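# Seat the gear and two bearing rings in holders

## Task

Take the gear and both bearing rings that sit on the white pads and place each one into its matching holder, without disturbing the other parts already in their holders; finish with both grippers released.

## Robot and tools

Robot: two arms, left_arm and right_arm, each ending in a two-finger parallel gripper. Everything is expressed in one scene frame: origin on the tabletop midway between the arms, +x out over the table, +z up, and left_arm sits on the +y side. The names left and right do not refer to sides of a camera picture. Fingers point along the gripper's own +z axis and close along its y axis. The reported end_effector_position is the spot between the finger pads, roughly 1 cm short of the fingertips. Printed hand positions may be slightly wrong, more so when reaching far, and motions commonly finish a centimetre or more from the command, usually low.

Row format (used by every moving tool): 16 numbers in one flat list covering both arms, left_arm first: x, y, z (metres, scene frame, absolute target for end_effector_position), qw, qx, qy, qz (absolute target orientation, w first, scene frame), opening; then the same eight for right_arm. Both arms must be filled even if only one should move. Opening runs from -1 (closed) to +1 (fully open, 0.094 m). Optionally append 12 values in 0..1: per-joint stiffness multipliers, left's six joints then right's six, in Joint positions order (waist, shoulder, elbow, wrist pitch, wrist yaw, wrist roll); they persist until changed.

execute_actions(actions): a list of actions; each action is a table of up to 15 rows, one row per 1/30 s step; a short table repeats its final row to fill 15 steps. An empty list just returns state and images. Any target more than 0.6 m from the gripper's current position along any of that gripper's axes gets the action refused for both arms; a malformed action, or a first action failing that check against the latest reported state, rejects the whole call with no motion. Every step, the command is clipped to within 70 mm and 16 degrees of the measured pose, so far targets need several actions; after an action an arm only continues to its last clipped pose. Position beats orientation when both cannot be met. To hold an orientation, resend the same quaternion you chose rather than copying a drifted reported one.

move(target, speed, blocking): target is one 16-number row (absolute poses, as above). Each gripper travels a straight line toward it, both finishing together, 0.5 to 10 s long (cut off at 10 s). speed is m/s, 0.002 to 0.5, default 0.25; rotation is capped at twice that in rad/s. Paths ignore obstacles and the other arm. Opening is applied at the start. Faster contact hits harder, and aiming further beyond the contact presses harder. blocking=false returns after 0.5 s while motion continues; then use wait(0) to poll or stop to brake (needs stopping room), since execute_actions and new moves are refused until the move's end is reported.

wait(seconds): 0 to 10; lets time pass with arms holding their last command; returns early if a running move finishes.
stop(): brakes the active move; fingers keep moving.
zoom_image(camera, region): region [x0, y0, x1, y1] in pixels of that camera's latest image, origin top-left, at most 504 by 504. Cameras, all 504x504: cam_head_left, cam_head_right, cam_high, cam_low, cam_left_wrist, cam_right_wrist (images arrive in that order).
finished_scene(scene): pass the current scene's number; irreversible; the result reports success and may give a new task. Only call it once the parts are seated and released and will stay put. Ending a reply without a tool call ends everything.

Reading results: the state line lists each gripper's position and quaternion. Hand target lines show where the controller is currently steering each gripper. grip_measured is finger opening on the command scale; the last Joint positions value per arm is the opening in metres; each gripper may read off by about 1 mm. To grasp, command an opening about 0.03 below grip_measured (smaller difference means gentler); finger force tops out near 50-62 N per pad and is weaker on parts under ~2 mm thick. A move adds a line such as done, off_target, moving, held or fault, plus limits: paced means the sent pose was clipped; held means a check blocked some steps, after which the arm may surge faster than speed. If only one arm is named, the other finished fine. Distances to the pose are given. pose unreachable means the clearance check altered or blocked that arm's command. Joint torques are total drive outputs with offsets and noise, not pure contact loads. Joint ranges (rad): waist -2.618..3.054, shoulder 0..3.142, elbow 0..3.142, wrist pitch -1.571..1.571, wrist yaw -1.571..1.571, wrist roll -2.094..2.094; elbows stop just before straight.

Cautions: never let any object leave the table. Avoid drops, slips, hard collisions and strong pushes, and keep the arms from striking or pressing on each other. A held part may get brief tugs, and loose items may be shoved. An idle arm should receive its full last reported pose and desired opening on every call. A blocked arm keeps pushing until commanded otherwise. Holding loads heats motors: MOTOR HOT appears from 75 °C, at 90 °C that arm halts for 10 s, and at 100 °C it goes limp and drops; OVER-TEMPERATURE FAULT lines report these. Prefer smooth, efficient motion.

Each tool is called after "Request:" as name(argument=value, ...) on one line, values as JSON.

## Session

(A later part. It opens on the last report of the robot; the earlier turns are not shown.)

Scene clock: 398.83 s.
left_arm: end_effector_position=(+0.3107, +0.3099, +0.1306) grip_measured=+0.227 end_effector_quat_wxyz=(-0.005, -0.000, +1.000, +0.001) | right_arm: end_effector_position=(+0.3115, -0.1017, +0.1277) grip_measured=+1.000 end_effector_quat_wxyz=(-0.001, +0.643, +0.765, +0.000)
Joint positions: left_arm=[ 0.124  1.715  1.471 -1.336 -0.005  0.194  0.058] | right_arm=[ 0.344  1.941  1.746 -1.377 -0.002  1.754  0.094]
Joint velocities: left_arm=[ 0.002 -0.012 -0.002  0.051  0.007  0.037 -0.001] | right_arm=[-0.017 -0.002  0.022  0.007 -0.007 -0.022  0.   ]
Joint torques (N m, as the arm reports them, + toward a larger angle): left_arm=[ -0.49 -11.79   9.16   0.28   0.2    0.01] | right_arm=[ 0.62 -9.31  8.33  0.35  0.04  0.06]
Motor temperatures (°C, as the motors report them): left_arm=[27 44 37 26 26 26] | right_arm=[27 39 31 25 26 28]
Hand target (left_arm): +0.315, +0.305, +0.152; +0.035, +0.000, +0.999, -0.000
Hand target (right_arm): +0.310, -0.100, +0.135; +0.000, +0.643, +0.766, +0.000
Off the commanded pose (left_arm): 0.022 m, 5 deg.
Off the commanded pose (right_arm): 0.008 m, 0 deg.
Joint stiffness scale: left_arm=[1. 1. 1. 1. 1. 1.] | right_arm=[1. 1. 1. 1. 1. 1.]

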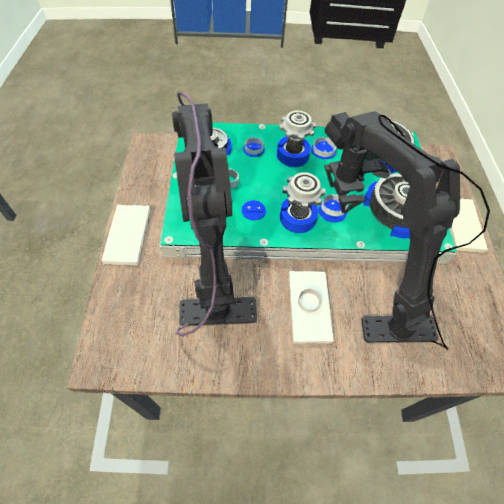

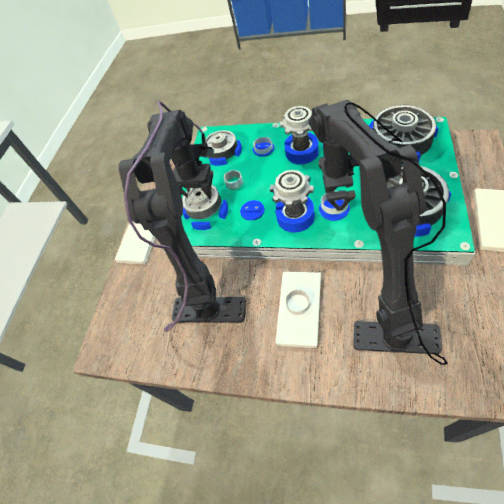

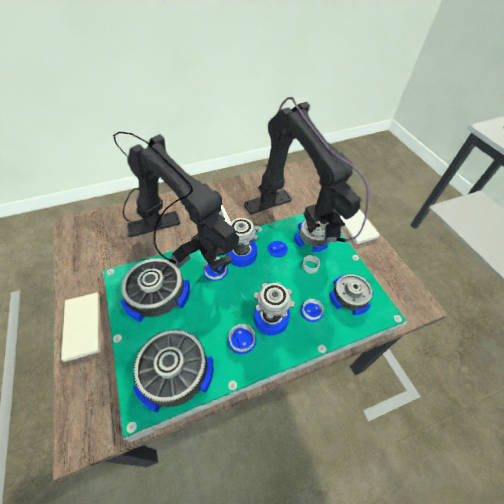

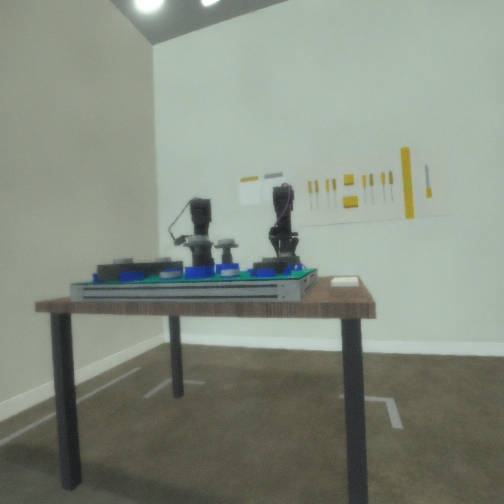

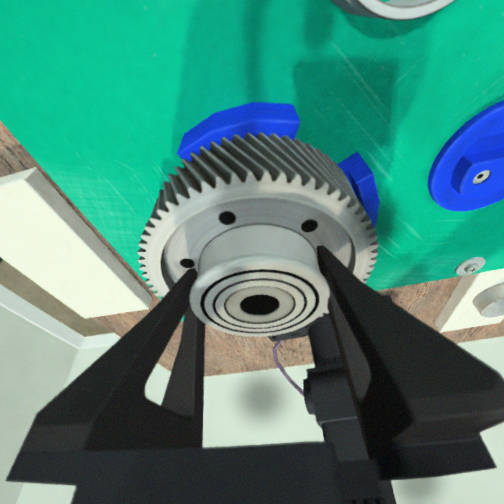

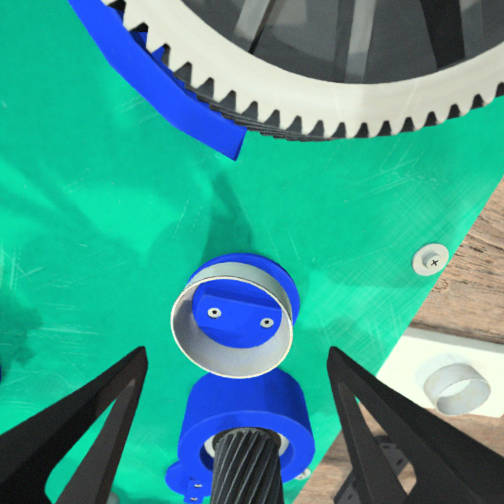

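Request:
execute_actions(actions=[[[0.315,0.3045,0.153, 0.035,0,0.9994,0, 0.18, 0.3095,-0.100,0.135, 0,0.643,0.766,0, 1.0],[0.3148,0.304,0.153, 0.035,0,0.9994,0, 0.18, 0.3095,-0.100,0.135, 0,0.643,0.766,0, 1.0],[0.3146,0.3035,0.153, 0.035,0,0.9994,0, 0.18, 0.3095,-0.100,0.135, 0,0.643,0.766,0, 1.0],[0.3144,0.303,0.153, 0.035,0,0.9994,0, 0.18, 0.3095,-0.100,0.135, 0,0.643,0.766,0, 1.0],[0.3142,0.3026,0.153, 0.035,0,0.9994,0, 0.18, 0.3095,-0.100,0.135, 0,0.643,0.766,0, 1.0],[0.314,0.3022,0.153, 0.035,0,0.9994,0, 0.18, 0.3095,-0.100,0.135, 0,0.643,0.766,0, 1.0],[0.3138,0.3018,0.153, 0.035,0,0.9994,0, 0.18, 0.3095,-0.100,0.135, 0,0.643,0.766,0, 1.0],[0.3136,0.3014,0.153, 0.035,0,0.9994,0, 0.18, 0.3095,-0.100,0.135, 0,0.643,0.766,0, 1.0],[0.3134,0.301,0.153, 0.035,0,0.9994,0, 0.18, 0.3095,-0.100,0.135, 0,0.643,0.766,0, 1.0],[0.3132,0.3006,0.153, 0.035,0,0.9994,0, 0.18, 0.3095,-0.100,0.135, 0,0.643,0.766,0, 1.0],[0.313,0.3002,0.153, 0.035,0,0.9994,0, 0.18, 0.3095,-0.100,0.135, 0,0.643,0.766,0, 1.0]]])

Scene clock: 404.37 s.
left_arm: end_effector_position=(+0.3107, +0.3093, +0.1298) grip_measured=+0.227 end_effector_quat_wxyz=(-0.003, -0.002, +1.000, +0.008) | right_arm: end_effector_position=(+0.3115, -0.1017, +0.1277) grip_measured=+1.000 end_effector_quat_wxyz=(-0.001, +0.643, +0.765, +0.000)
Joint positions: left_arm=[ 0.115  1.708  1.461 -1.327 -0.017  0.182  0.058] | right_arm=[ 0.344  1.941  1.746 -1.377 -0.002  1.754  0.094]
Joint velocities: left_arm=[-0.007 -0.017  0.027 -0.066  0.051 -0.007 -0.   ] | right_arm=[ 0.002 -0.017 -0.002  0.007  0.007  0.022  0.   ]
Joint torques (N m, as the arm reports them, + toward a larger angle): left_arm=[ -0.82 -12.     9.24   0.17   0.35  -0.06] | right_arm=[ 0.62 -9.3   8.33  0.35  0.04  0.05]
Motor temperatures (°C, as the motors report them): left_arm=[27 44 37 26 26 26] | right_arm=[27 39 31 25 26 28]
Hand target (left_arm): +0.313, +0.300, +0.153; +0.035, -0.000, +0.999, -0.000
Hand target (right_arm): +0.310, -0.100, +0.135; +0.000, +0.643, +0.766, +0.000
Off the commanded pose (left_arm): 0.025 m, 4 deg.
Off the commanded pose (right_arm): 0.008 m, 0 deg.
Joint stiffness scale: left_arm=[1. 1. 1. 1. 1. 1.] | right_arm=[1. 1. 1. 1. 1. 1.]

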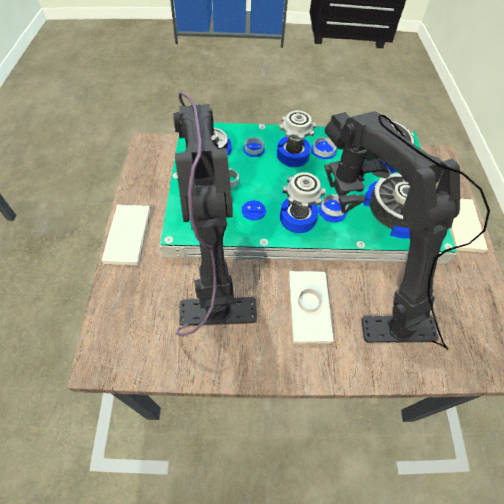

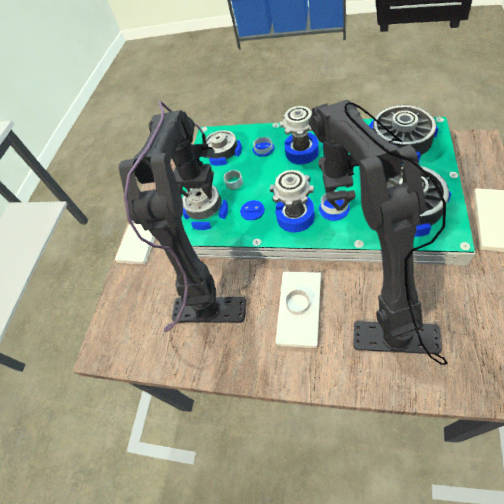

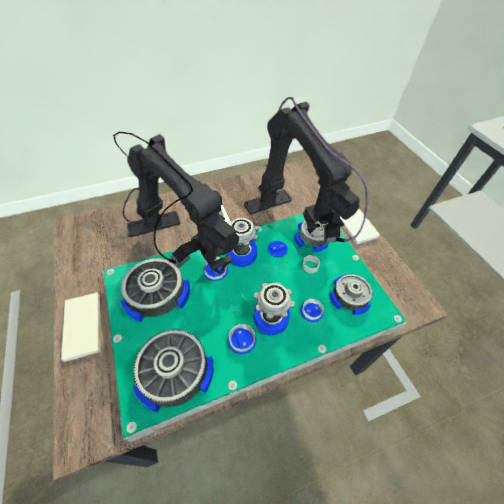

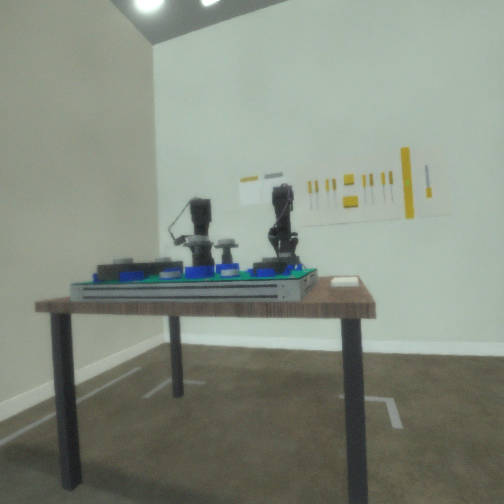

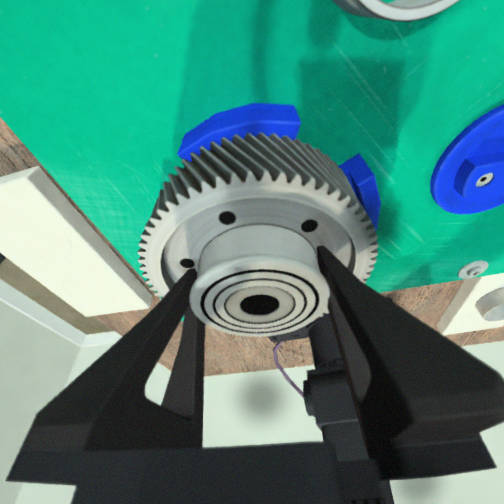

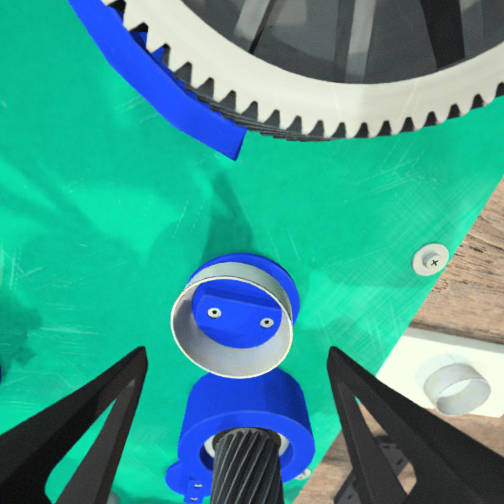

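Request:
execute_actions(actions=[[[0.313,0.3002,0.157, 0.035,0,0.9994,0, 0.18, 0.3095,-0.100,0.135, 0,0.643,0.766,0, 1.0],[0.313,0.3002,0.160, 0.035,0,0.9994,0, 0.18, 0.3095,-0.100,0.135, 0,0.643,0.766,0, 1.0],[0.313,0.3002,0.163, 0.035,0,0.9994,0, 0.18, 0.3095,-0.100,0.135, 0,0.643,0.766,0, 1.0],[0.313,0.3002,0.166, 0.035,0,0.9994,0, 0.18, 0.3095,-0.100,0.135, 0,0.643,0.766,0, 1.0]],[[0.313,0.3002,0.166, 0.035,0,0.9994,0, 0.18, 0.3095,-0.100,0.135, 0,0.643,0.766,0, 1.0]]])

Scene clock: 408.50 s.
left_arm: end_effector_position=(+0.3088, +0.3088, +0.1304) grip_measured=+0.227 end_effector_quat_wxyz=(-0.007, -0.002, +1.000, +0.007) | right_arm: end_effector_position=(+0.3115, -0.1017, +0.1277) grip_measured=+1.000 end_effector_quat_wxyz=(-0.001, +0.643, +0.765, +0.000)
Joint positions: left_arm=[ 0.115  1.708  1.463 -1.337 -0.016  0.182  0.058] | right_arm=[ 0.344  1.941  1.746 -1.377 -0.002  1.754  0.094]
Joint velocities: left_arm=[-0.007 -0.017  0.027 -0.051 -0.051 -0.066 -0.001] | right_arm=[-0.017 -0.002 -0.012  0.007 -0.007  0.022  0.   ]
Joint torques (N m, as the arm reports them, + toward a larger angle): left_arm=[ -0.78 -11.9   13.64  -0.15   0.31  -0.07] | right_arm=[ 0.63 -9.31  8.32  0.35  0.04  0.05]
Motor temperatures (°C, as the motors report them): left_arm=[27 45 37 26 26 26] | right_arm=[27 39 31 25 26 28]
Hand target (left_arm): +0.312, +0.300, +0.164; +0.035, +0.000, +0.999, -0.000
Hand target (right_arm): +0.310, -0.100, +0.135; +0.000, +0.643, +0.766, +0.000
Off the commanded pose (left_arm): 0.037 m, 5 deg.
Off the commanded pose (right_arm): 0.008 m, 0 deg.
Joint stiffness scale: left_arm=[1. 1. 1. 1. 1. 1.] | right_arm=[1. 1. 1. 1. 1. 1.]

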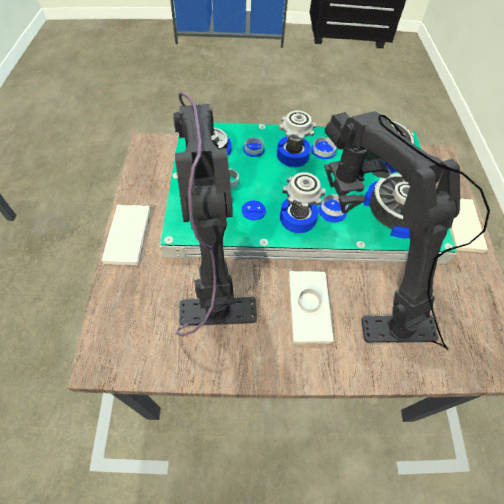

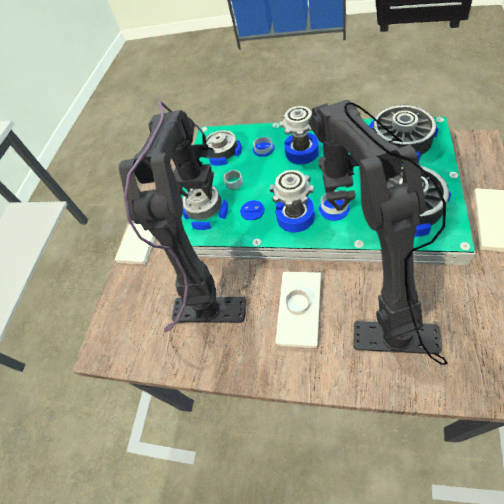

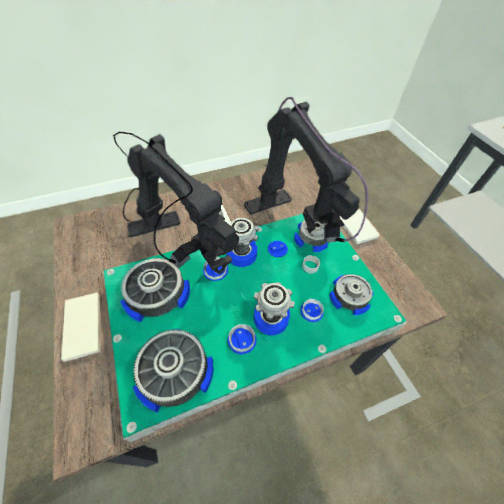

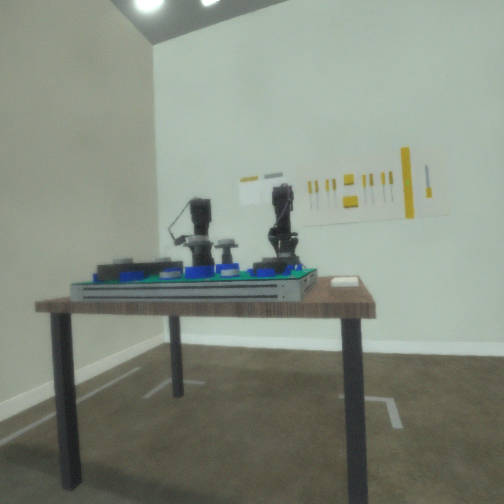

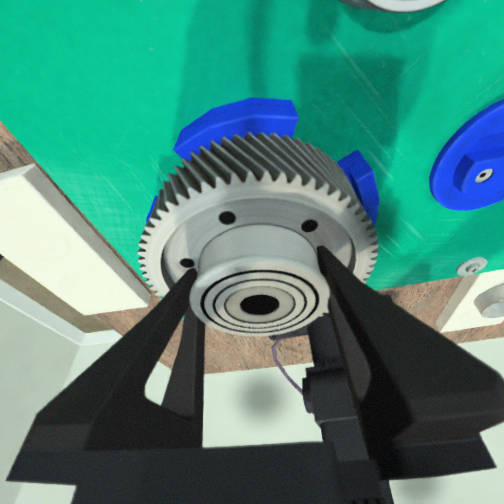

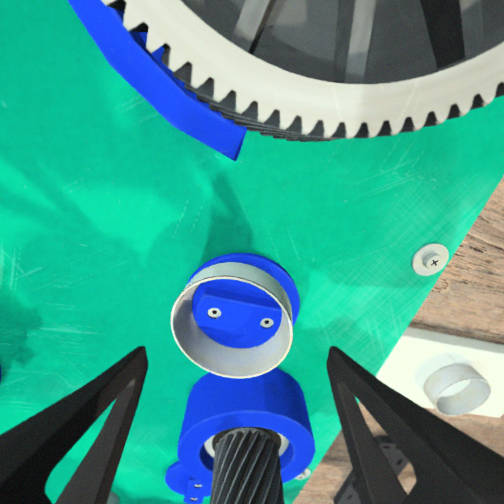

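Request:
execute_actions(actions=[[[0.313,0.3002,0.169, 0.035,0,0.9994,0, 0.18, 0.3095,-0.100,0.135, 0,0.643,0.766,0, 1.0],[0.313,0.3002,0.172, 0.035,0,0.9994,0, 0.18, 0.3095,-0.100,0.135, 0,0.643,0.766,0, 1.0]],[[0.313,0.3002,0.172, 0.035,0,0.9994,0, 0.18, 0.3095,-0.100,0.135, 0,0.643,0.766,0, 1.0]]])

Scene clock: 412.23 s.
left_arm: end_effector_position=(+0.3048, +0.3055, +0.1340) grip_measured=+0.227 end_effector_quat_wxyz=(-0.015, -0.003, +1.000, -0.002) | right_arm: end_effector_position=(+0.3115, -0.1017, +0.1277) grip_measured=+1.000 end_effector_quat_wxyz=(-0.001, +0.643, +0.765, +0.000)
Joint positions: left_arm=[ 0.115  1.708  1.477 -1.369 -0.002  0.18   0.058] | right_arm=[ 0.344  1.941  1.746 -1.377 -0.002  1.754  0.094]
Joint velocities: left_arm=[-0.002  0.002  0.002 -0.007 -0.007 -0.007  0.002] | right_arm=[-0.007 -0.007  0.002 -0.037  0.007 -0.095  0.   ]
Joint torques (N m, as the arm reports them, + toward a larger angle): left_arm=[ -0.64 -11.85  14.78  -0.14   0.17  -0.01] | right_arm=[ 0.62 -9.31  8.34  0.34  0.05  0.05]
Motor temperatures (°C, as the motors report them): left_arm=[27 45 38 26 26 26] | right_arm=[27 39 31 25 26 28]
Hand target (left_arm): +0.311, +0.300, +0.171; +0.035, -0.000, +0.999, -0.000
Hand target (right_arm): +0.310, -0.100, +0.135; +0.000, +0.643, +0.766, +0.000
Off the commanded pose (left_arm): 0.039 m, 6 deg.
Off the commanded pose (right_arm): 0.008 m, 0 deg.
Joint stiffness scale: left_arm=[1. 1. 1. 1. 1. 1.] | right_arm=[1. 1. 1. 1. 1. 1.]

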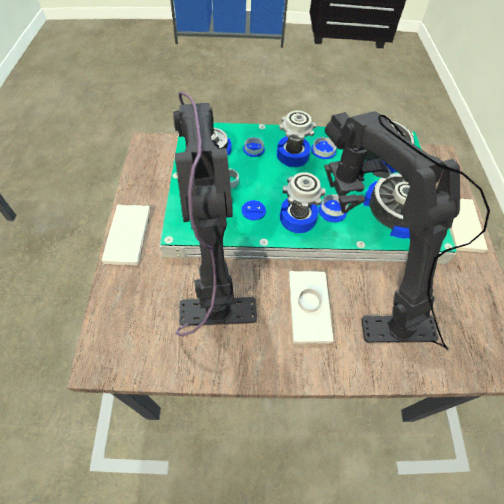

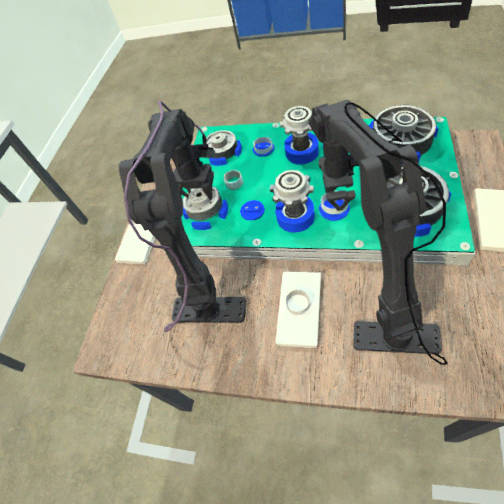

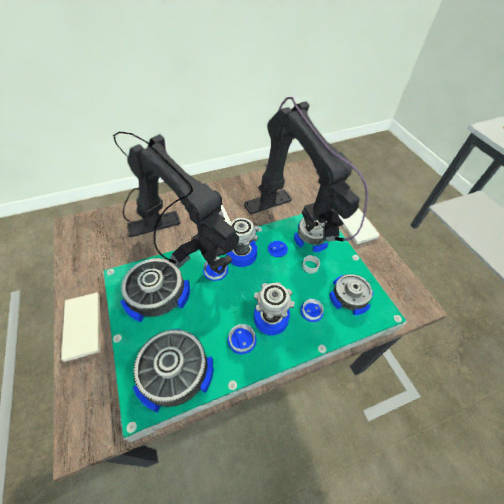

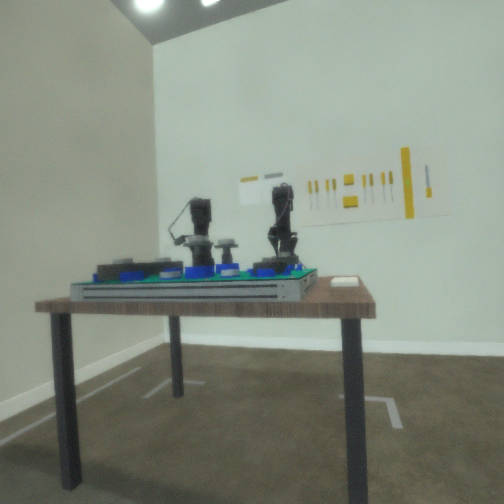

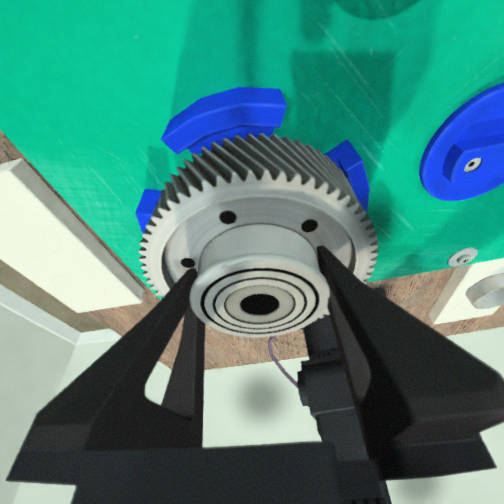

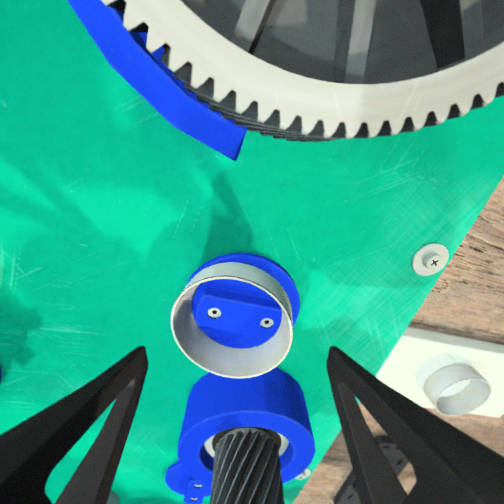

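Request:
execute_actions(actions=[[[0.313,0.3002,0.170, 0.035,0,0.9994,0, 0.18, 0.3095,-0.100,0.135, 0,0.643,0.766,0, 1.0],[0.313,0.3002,0.168, 0.035,0,0.9994,0, 0.18, 0.3095,-0.100,0.135, 0,0.643,0.766,0, 1.0],[0.313,0.3002,0.166, 0.035,0,0.9994,0, 0.18, 0.3095,-0.100,0.135, 0,0.643,0.766,0, 1.0],[0.313,0.3002,0.164, 0.035,0,0.9994,0, 0.18, 0.3095,-0.100,0.135, 0,0.643,0.766,0, 1.0],[0.313,0.3002,0.162, 0.035,0,0.9994,0, 0.18, 0.3095,-0.100,0.135, 0,0.643,0.766,0, 1.0],[0.313,0.3002,0.160, 0.035,0,0.9994,0, 0.18, 0.3095,-0.100,0.135, 0,0.643,0.766,0, 1.0],[0.313,0.3002,0.159, 0.035,0,0.9994,0, 0.18, 0.3095,-0.100,0.135, 0,0.643,0.766,0, 1.0],[0.313,0.3002,0.158, 0.035,0,0.9994,0, 0.18, 0.3095,-0.100,0.135, 0,0.643,0.766,0, 1.0],[0.313,0.3002,0.157, 0.035,0,0.9994,0, 0.18, 0.3095,-0.100,0.135, 0,0.643,0.766,0, 1.0],[0.313,0.3002,0.156, 0.035,0,0.9994,0, 0.18, 0.3095,-0.100,0.135, 0,0.643,0.766,0, 1.0],[0.313,0.3002,0.155, 0.035,0,0.9994,0, 0.18, 0.3095,-0.100,0.135, 0,0.643,0.766,0, 1.0],[0.313,0.3002,0.154, 0.035,0,0.9994,0, 0.18, 0.3095,-0.100,0.135, 0,0.643,0.766,0, 1.0],[0.313,0.3002,0.153, 0.035,0,0.9994,0, 0.18, 0.3095,-0.100,0.135, 0,0.643,0.766,0, 1.0],[0.313,0.3002,0.152, 0.035,0,0.9994,0, 0.18, 0.3095,-0.100,0.135, 0,0.643,0.766,0, 1.0]],[[0.313,0.3002,0.150, 0.035,0,0.9994,0, 0.18, 0.3095,-0.100,0.135, 0,0.643,0.766,0, 1.0]]])

Scene clock: 421.87 s.
left_arm: end_effector_position=(+0.3059, +0.3057, +0.1197) grip_measured=+0.227 end_effector_quat_wxyz=(-0.012, -0.003, +1.000, -0.001) | right_arm: end_effector_position=(+0.3115, -0.1017, +0.1277) grip_measured=+1.000 end_effector_quat_wxyz=(-0.001, +0.643, +0.765, +0.000)
Joint positions: left_arm=[ 0.115  1.708  1.42  -1.307 -0.003  0.179  0.058] | right_arm=[ 0.344  1.941  1.746 -1.377 -0.002  1.754  0.094]
Joint velocities: left_arm=[ 0.007  0.012  0.002  0.007 -0.051 -0.007 -0.002] | right_arm=[ 0.007 -0.022 -0.012 -0.037  0.007 -0.007  0.   ]
Joint torques (N m, as the arm reports them, + toward a larger angle): left_arm=[ -0.73 -12.2   11.53   0.08   0.18  -0.02] | right_arm=[ 0.64 -9.3   8.33  0.35  0.05  0.05]
Motor temperatures (°C, as the motors report them): left_arm=[27 46 39 26 26 26] | right_arm=[27 39 32 25 26 28]
Hand target (left_arm): +0.312, +0.300, +0.149; +0.035, -0.000, +0.999, -0.000
Hand target (right_arm): +0.310, -0.100, +0.135; +0.000, +0.643, +0.766, +0.000
Off the commanded pose (left_arm): 0.032 m, 5 deg.
Off the commanded pose (right_arm): 0.008 m, 0 deg.
Joint stiffness scale: left_arm=[1. 1. 1. 1. 1. 1.] | right_arm=[1. 1. 1. 1. 1. 1.]

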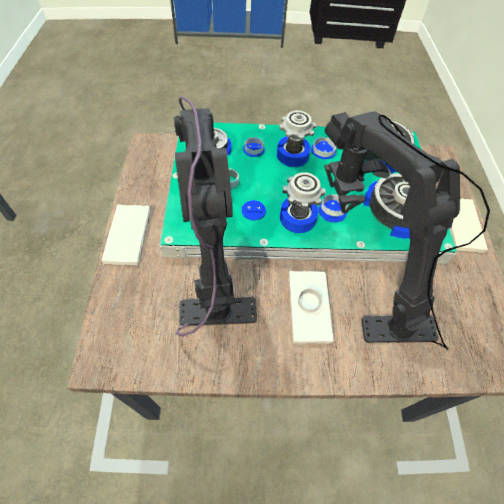

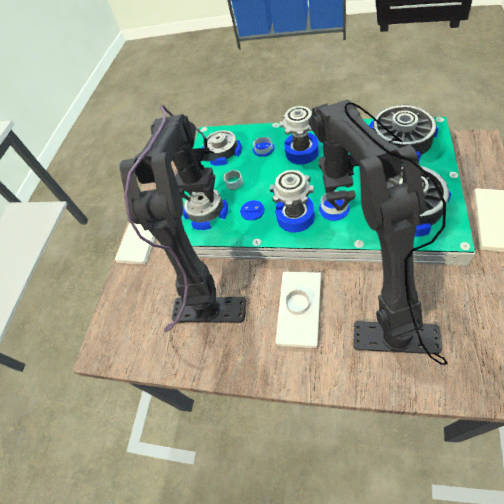

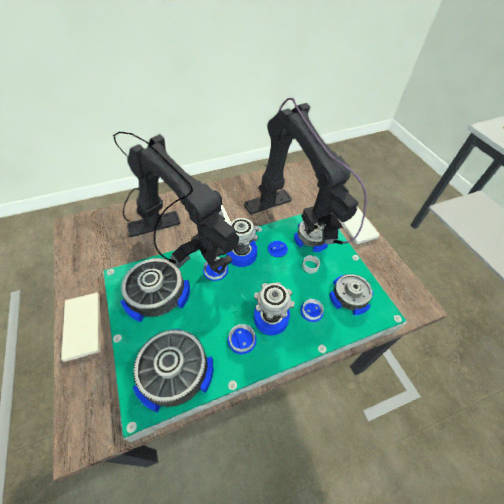

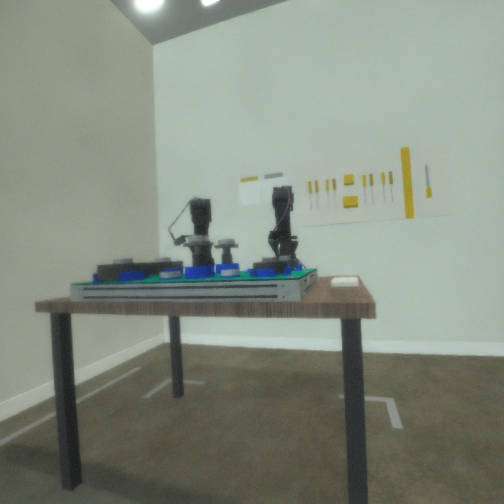

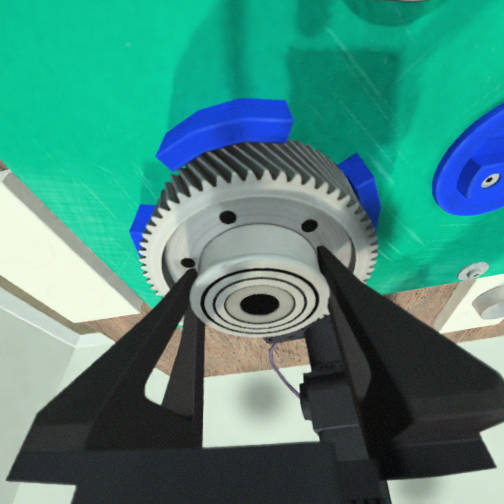

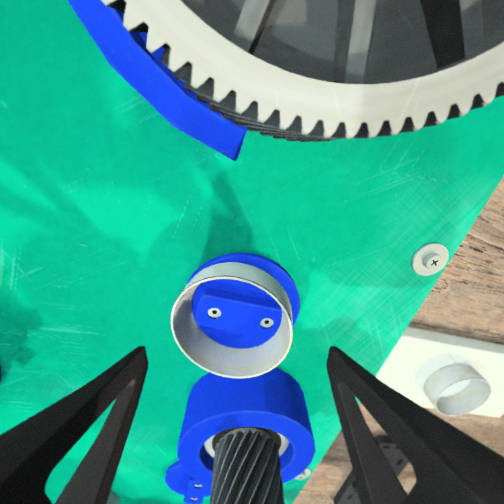

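Request:
execute_actions(actions=[[[0.313,0.3002,0.148, 0.035,0,0.9994,0, 0.18, 0.3095,-0.100,0.135, 0,0.643,0.766,0, 1.0],[0.313,0.3002,0.146, 0.035,0,0.9994,0, 0.18, 0.3095,-0.100,0.135, 0,0.643,0.766,0, 1.0],[0.313,0.3002,0.144, 0.035,0,0.9994,0, 0.18, 0.3095,-0.100,0.135, 0,0.643,0.766,0, 1.0],[0.313,0.3002,0.142, 0.035,0,0.9994,0, 0.18, 0.3095,-0.100,0.135, 0,0.643,0.766,0, 1.0],[0.313,0.3002,0.140, 0.035,0,0.9994,0, 0.18, 0.3095,-0.100,0.135, 0,0.643,0.766,0, 1.0],[0.313,0.3002,0.138, 0.035,0,0.9994,0, 0.18, 0.3095,-0.100,0.135, 0,0.643,0.766,0, 1.0],[0.313,0.3002,0.136, 0.035,0,0.9994,0, 0.18, 0.3095,-0.100,0.135, 0,0.643,0.766,0, 1.0]],[[0.313,0.3002,0.134, 0.025,0,0.9997,0, 0.18, 0.3095,-0.100,0.135, 0,0.643,0.766,0, 1.0]]])

Scene clock: 426.33 s.
left_arm: end_effector_position=(+0.3046, +0.3061, +0.1159) grip_measured=+0.227 end_effector_quat_wxyz=(-0.010, -0.003, +1.000, +0.005) | right_arm: end_effector_position=(+0.3115, -0.1017, +0.1277) grip_measured=+1.000 end_effector_quat_wxyz=(-0.001, +0.643, +0.765, +0.000)
Joint positions: left_arm=[ 0.111  1.699  1.394 -1.284 -0.012  0.175  0.058] | right_arm=[ 0.344  1.941  1.746 -1.377 -0.002  1.754  0.094]
Joint velocities: left_arm=[ 0.007 -0.002  0.002  0.022 -0.037  0.037 -0.   ] | right_arm=[ 0.002 -0.022  0.007 -0.022  0.007  0.007  0.   ]
Joint torques (N m, as the arm reports them, + toward a larger angle): left_arm=[ -0.67 -10.01  10.3    0.25   0.22  -0.02] | right_arm=[ 0.62 -9.3   8.33  0.35  0.04  0.05]
Motor temperatures (°C, as the motors report them): left_arm=[27 46 39 26 26 26] | right_arm=[27 39 32 25 26 28]
Hand target (left_arm): +0.312, +0.300, +0.134; +0.025, -0.000, +1.000, -0.000
Hand target (right_arm): +0.310, -0.100, +0.135; +0.000, +0.643, +0.766, +0.000
Off the commanded pose (left_arm): 0.021 m, 4 deg.
Off the commanded pose (right_arm): 0.008 m, 0 deg.
Joint stiffness scale: left_arm=[1. 1. 1. 1. 1. 1.] | right_arm=[1. 1. 1. 1. 1. 1.]

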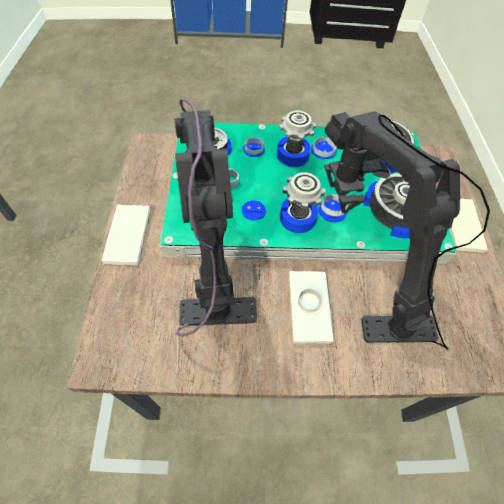

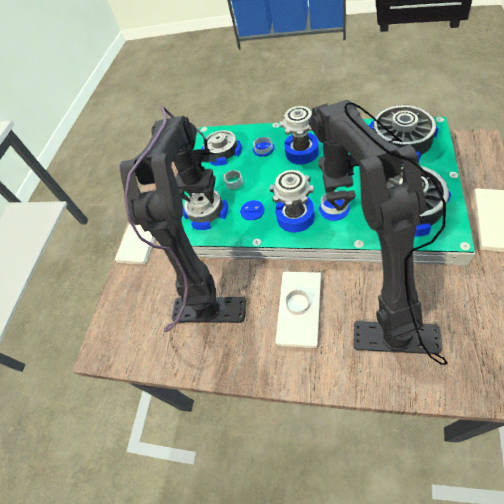

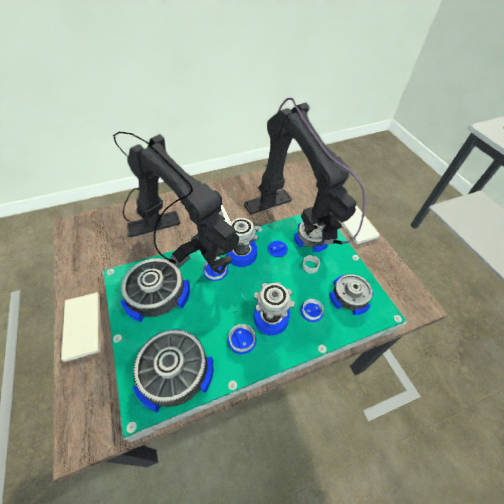

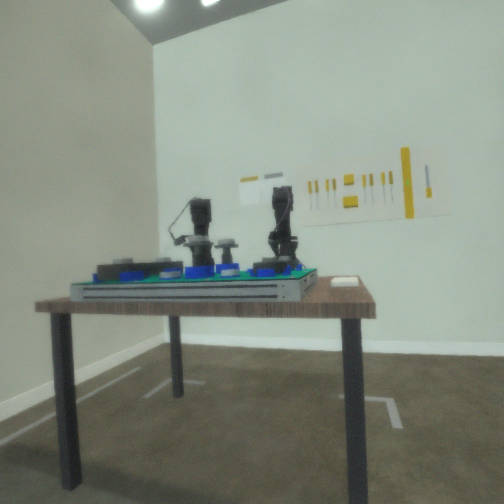

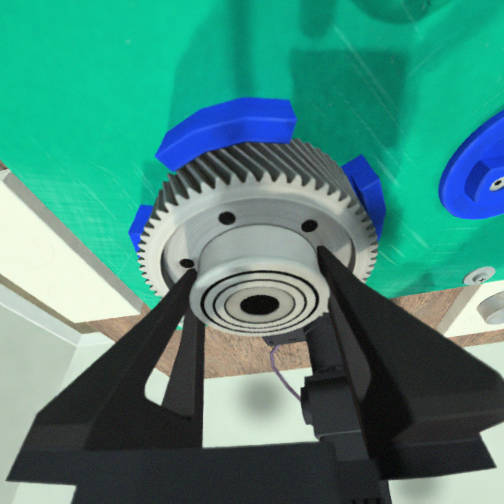

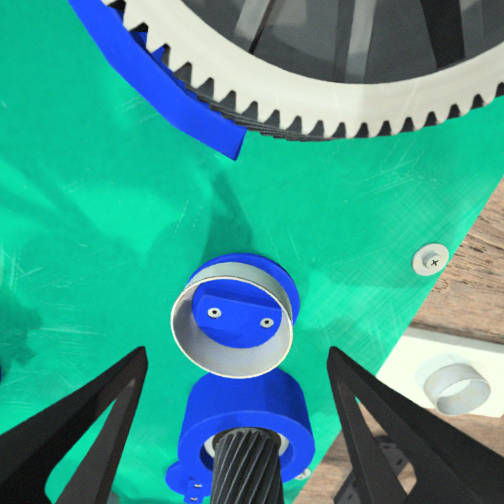

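Request:
execute_actions(actions=[[[0.310,0.304,0.126, 0.012,0,0.9999,0, 0.18, 0.3095,-0.100,0.135, 0,0.643,0.766,0, 1.0]],[[0.309,0.305,0.123, 0.0,0,1,0, 0.6, 0.3095,-0.100,0.135, 0,0.643,0.766,0, 1.0]]])

Scene clock: 430.00 s.
left_arm: end_effector_position=(+0.3049, +0.3063, +0.1167) grip_measured=+0.597 end_effector_quat_wxyz=(-0.010, -0.003, +1.000, +0.005) | right_arm: end_effector_position=(+0.3115, -0.1017, +0.1277) grip_measured=+1.000 end_effector_quat_wxyz=(-0.001, +0.643, +0.765, +0.000)
Joint positions: left_arm=[ 0.111  1.7    1.399 -1.287 -0.013  0.175  0.075] | right_arm=[ 0.344  1.941  1.746 -1.377 -0.002  1.754  0.094]
Joint velocities: left_arm=[-0.007 -0.027 -0.012  0.051 -0.007  0.007 -0.   ] | right_arm=[-0.017 -0.002 -0.002 -0.037  0.007  0.022  0.   ]
Joint torques (N m, as the arm reports them, + toward a larger angle): left_arm=[ 0.18 -7.21  9.59  0.19  0.14  0.13] | right_arm=[ 0.63 -9.31  8.32  0.35  0.04  0.05]
Motor temperatures (°C, as the motors report them): left_arm=[27 45 38 26 26 26] | right_arm=[27 39 32 25 26 28]
Hand target (left_arm): +0.309, +0.305, +0.123; +0.000, -0.000, +1.000, +0.000
Hand target (right_arm): +0.310, -0.100, +0.135; +0.000, +0.643, +0.766, +0.000
Off the commanded pose (left_arm): 0.008 m, 1 deg.
Off the commanded pose (right_arm): 0.008 m, 0 deg.
Joint stiffness scale: left_arm=[1. 1. 1. 1. 1. 1.] | right_arm=[1. 1. 1. 1. 1. 1.]

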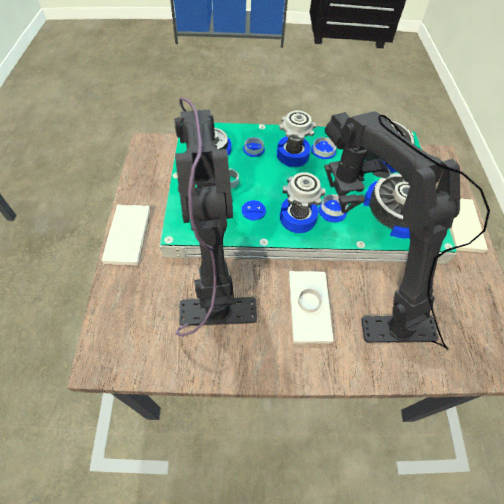

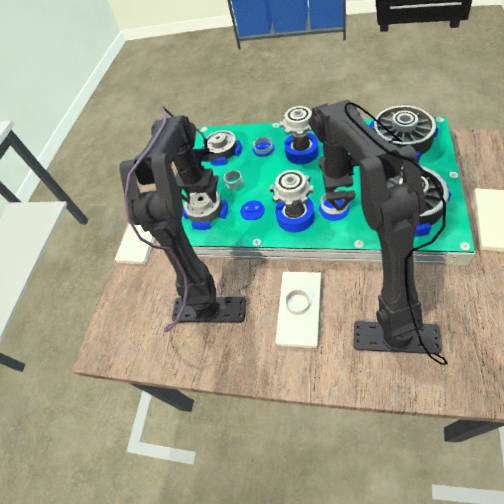

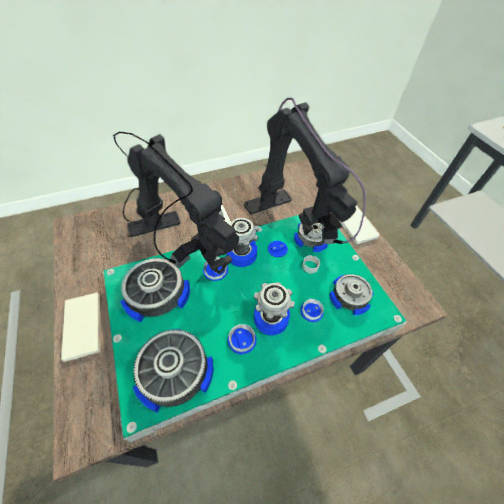

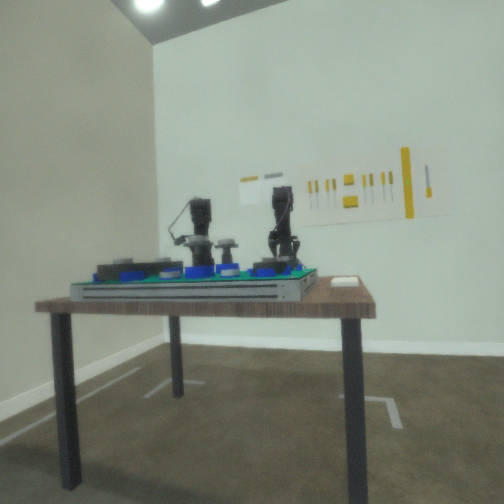

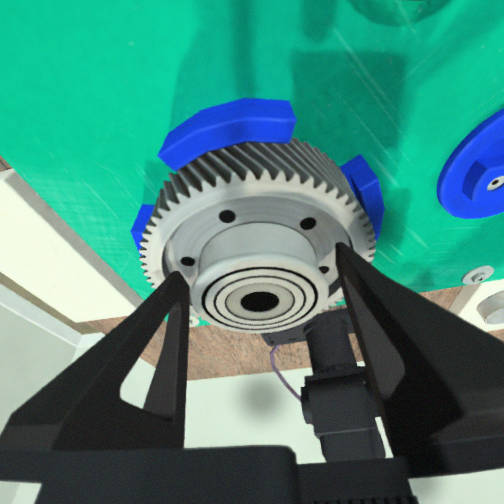

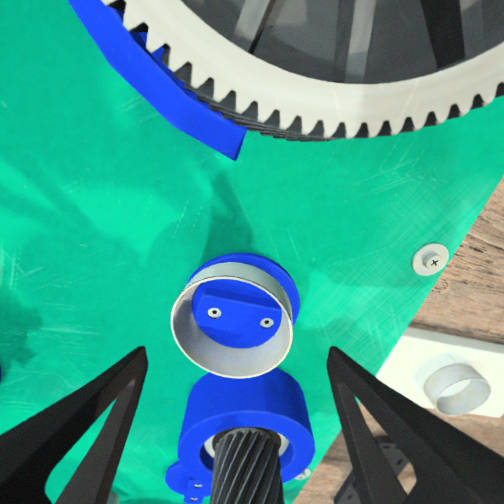

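Request:
zoom_image(camera="cam_low", region=[130, 230, 260, 300])

Request:
zoom_image(camera="cam_head_left", region=[290, 120, 400, 240])

Region (130, 230, 260, 300) of cam_low's 504x504 image, scaled by 3.877, with more detail than that image has; it fills the top 271 rows of this view, and the rest is white.

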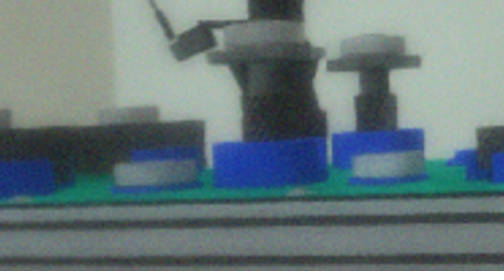

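Region (290, 120, 400, 240) of cam_head_left's 504x504 image, scaled by 4.200, with more detail than that image has; it fills the left 462 columns of this view, and the rest is white.

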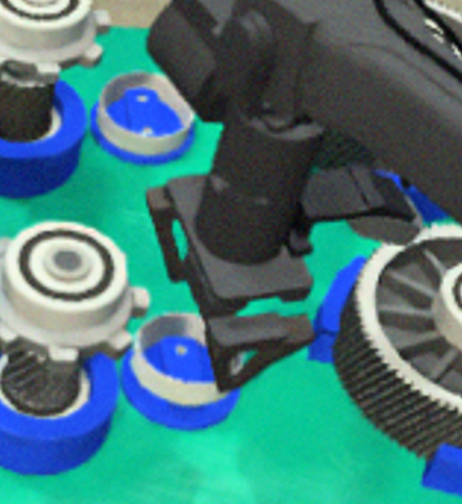

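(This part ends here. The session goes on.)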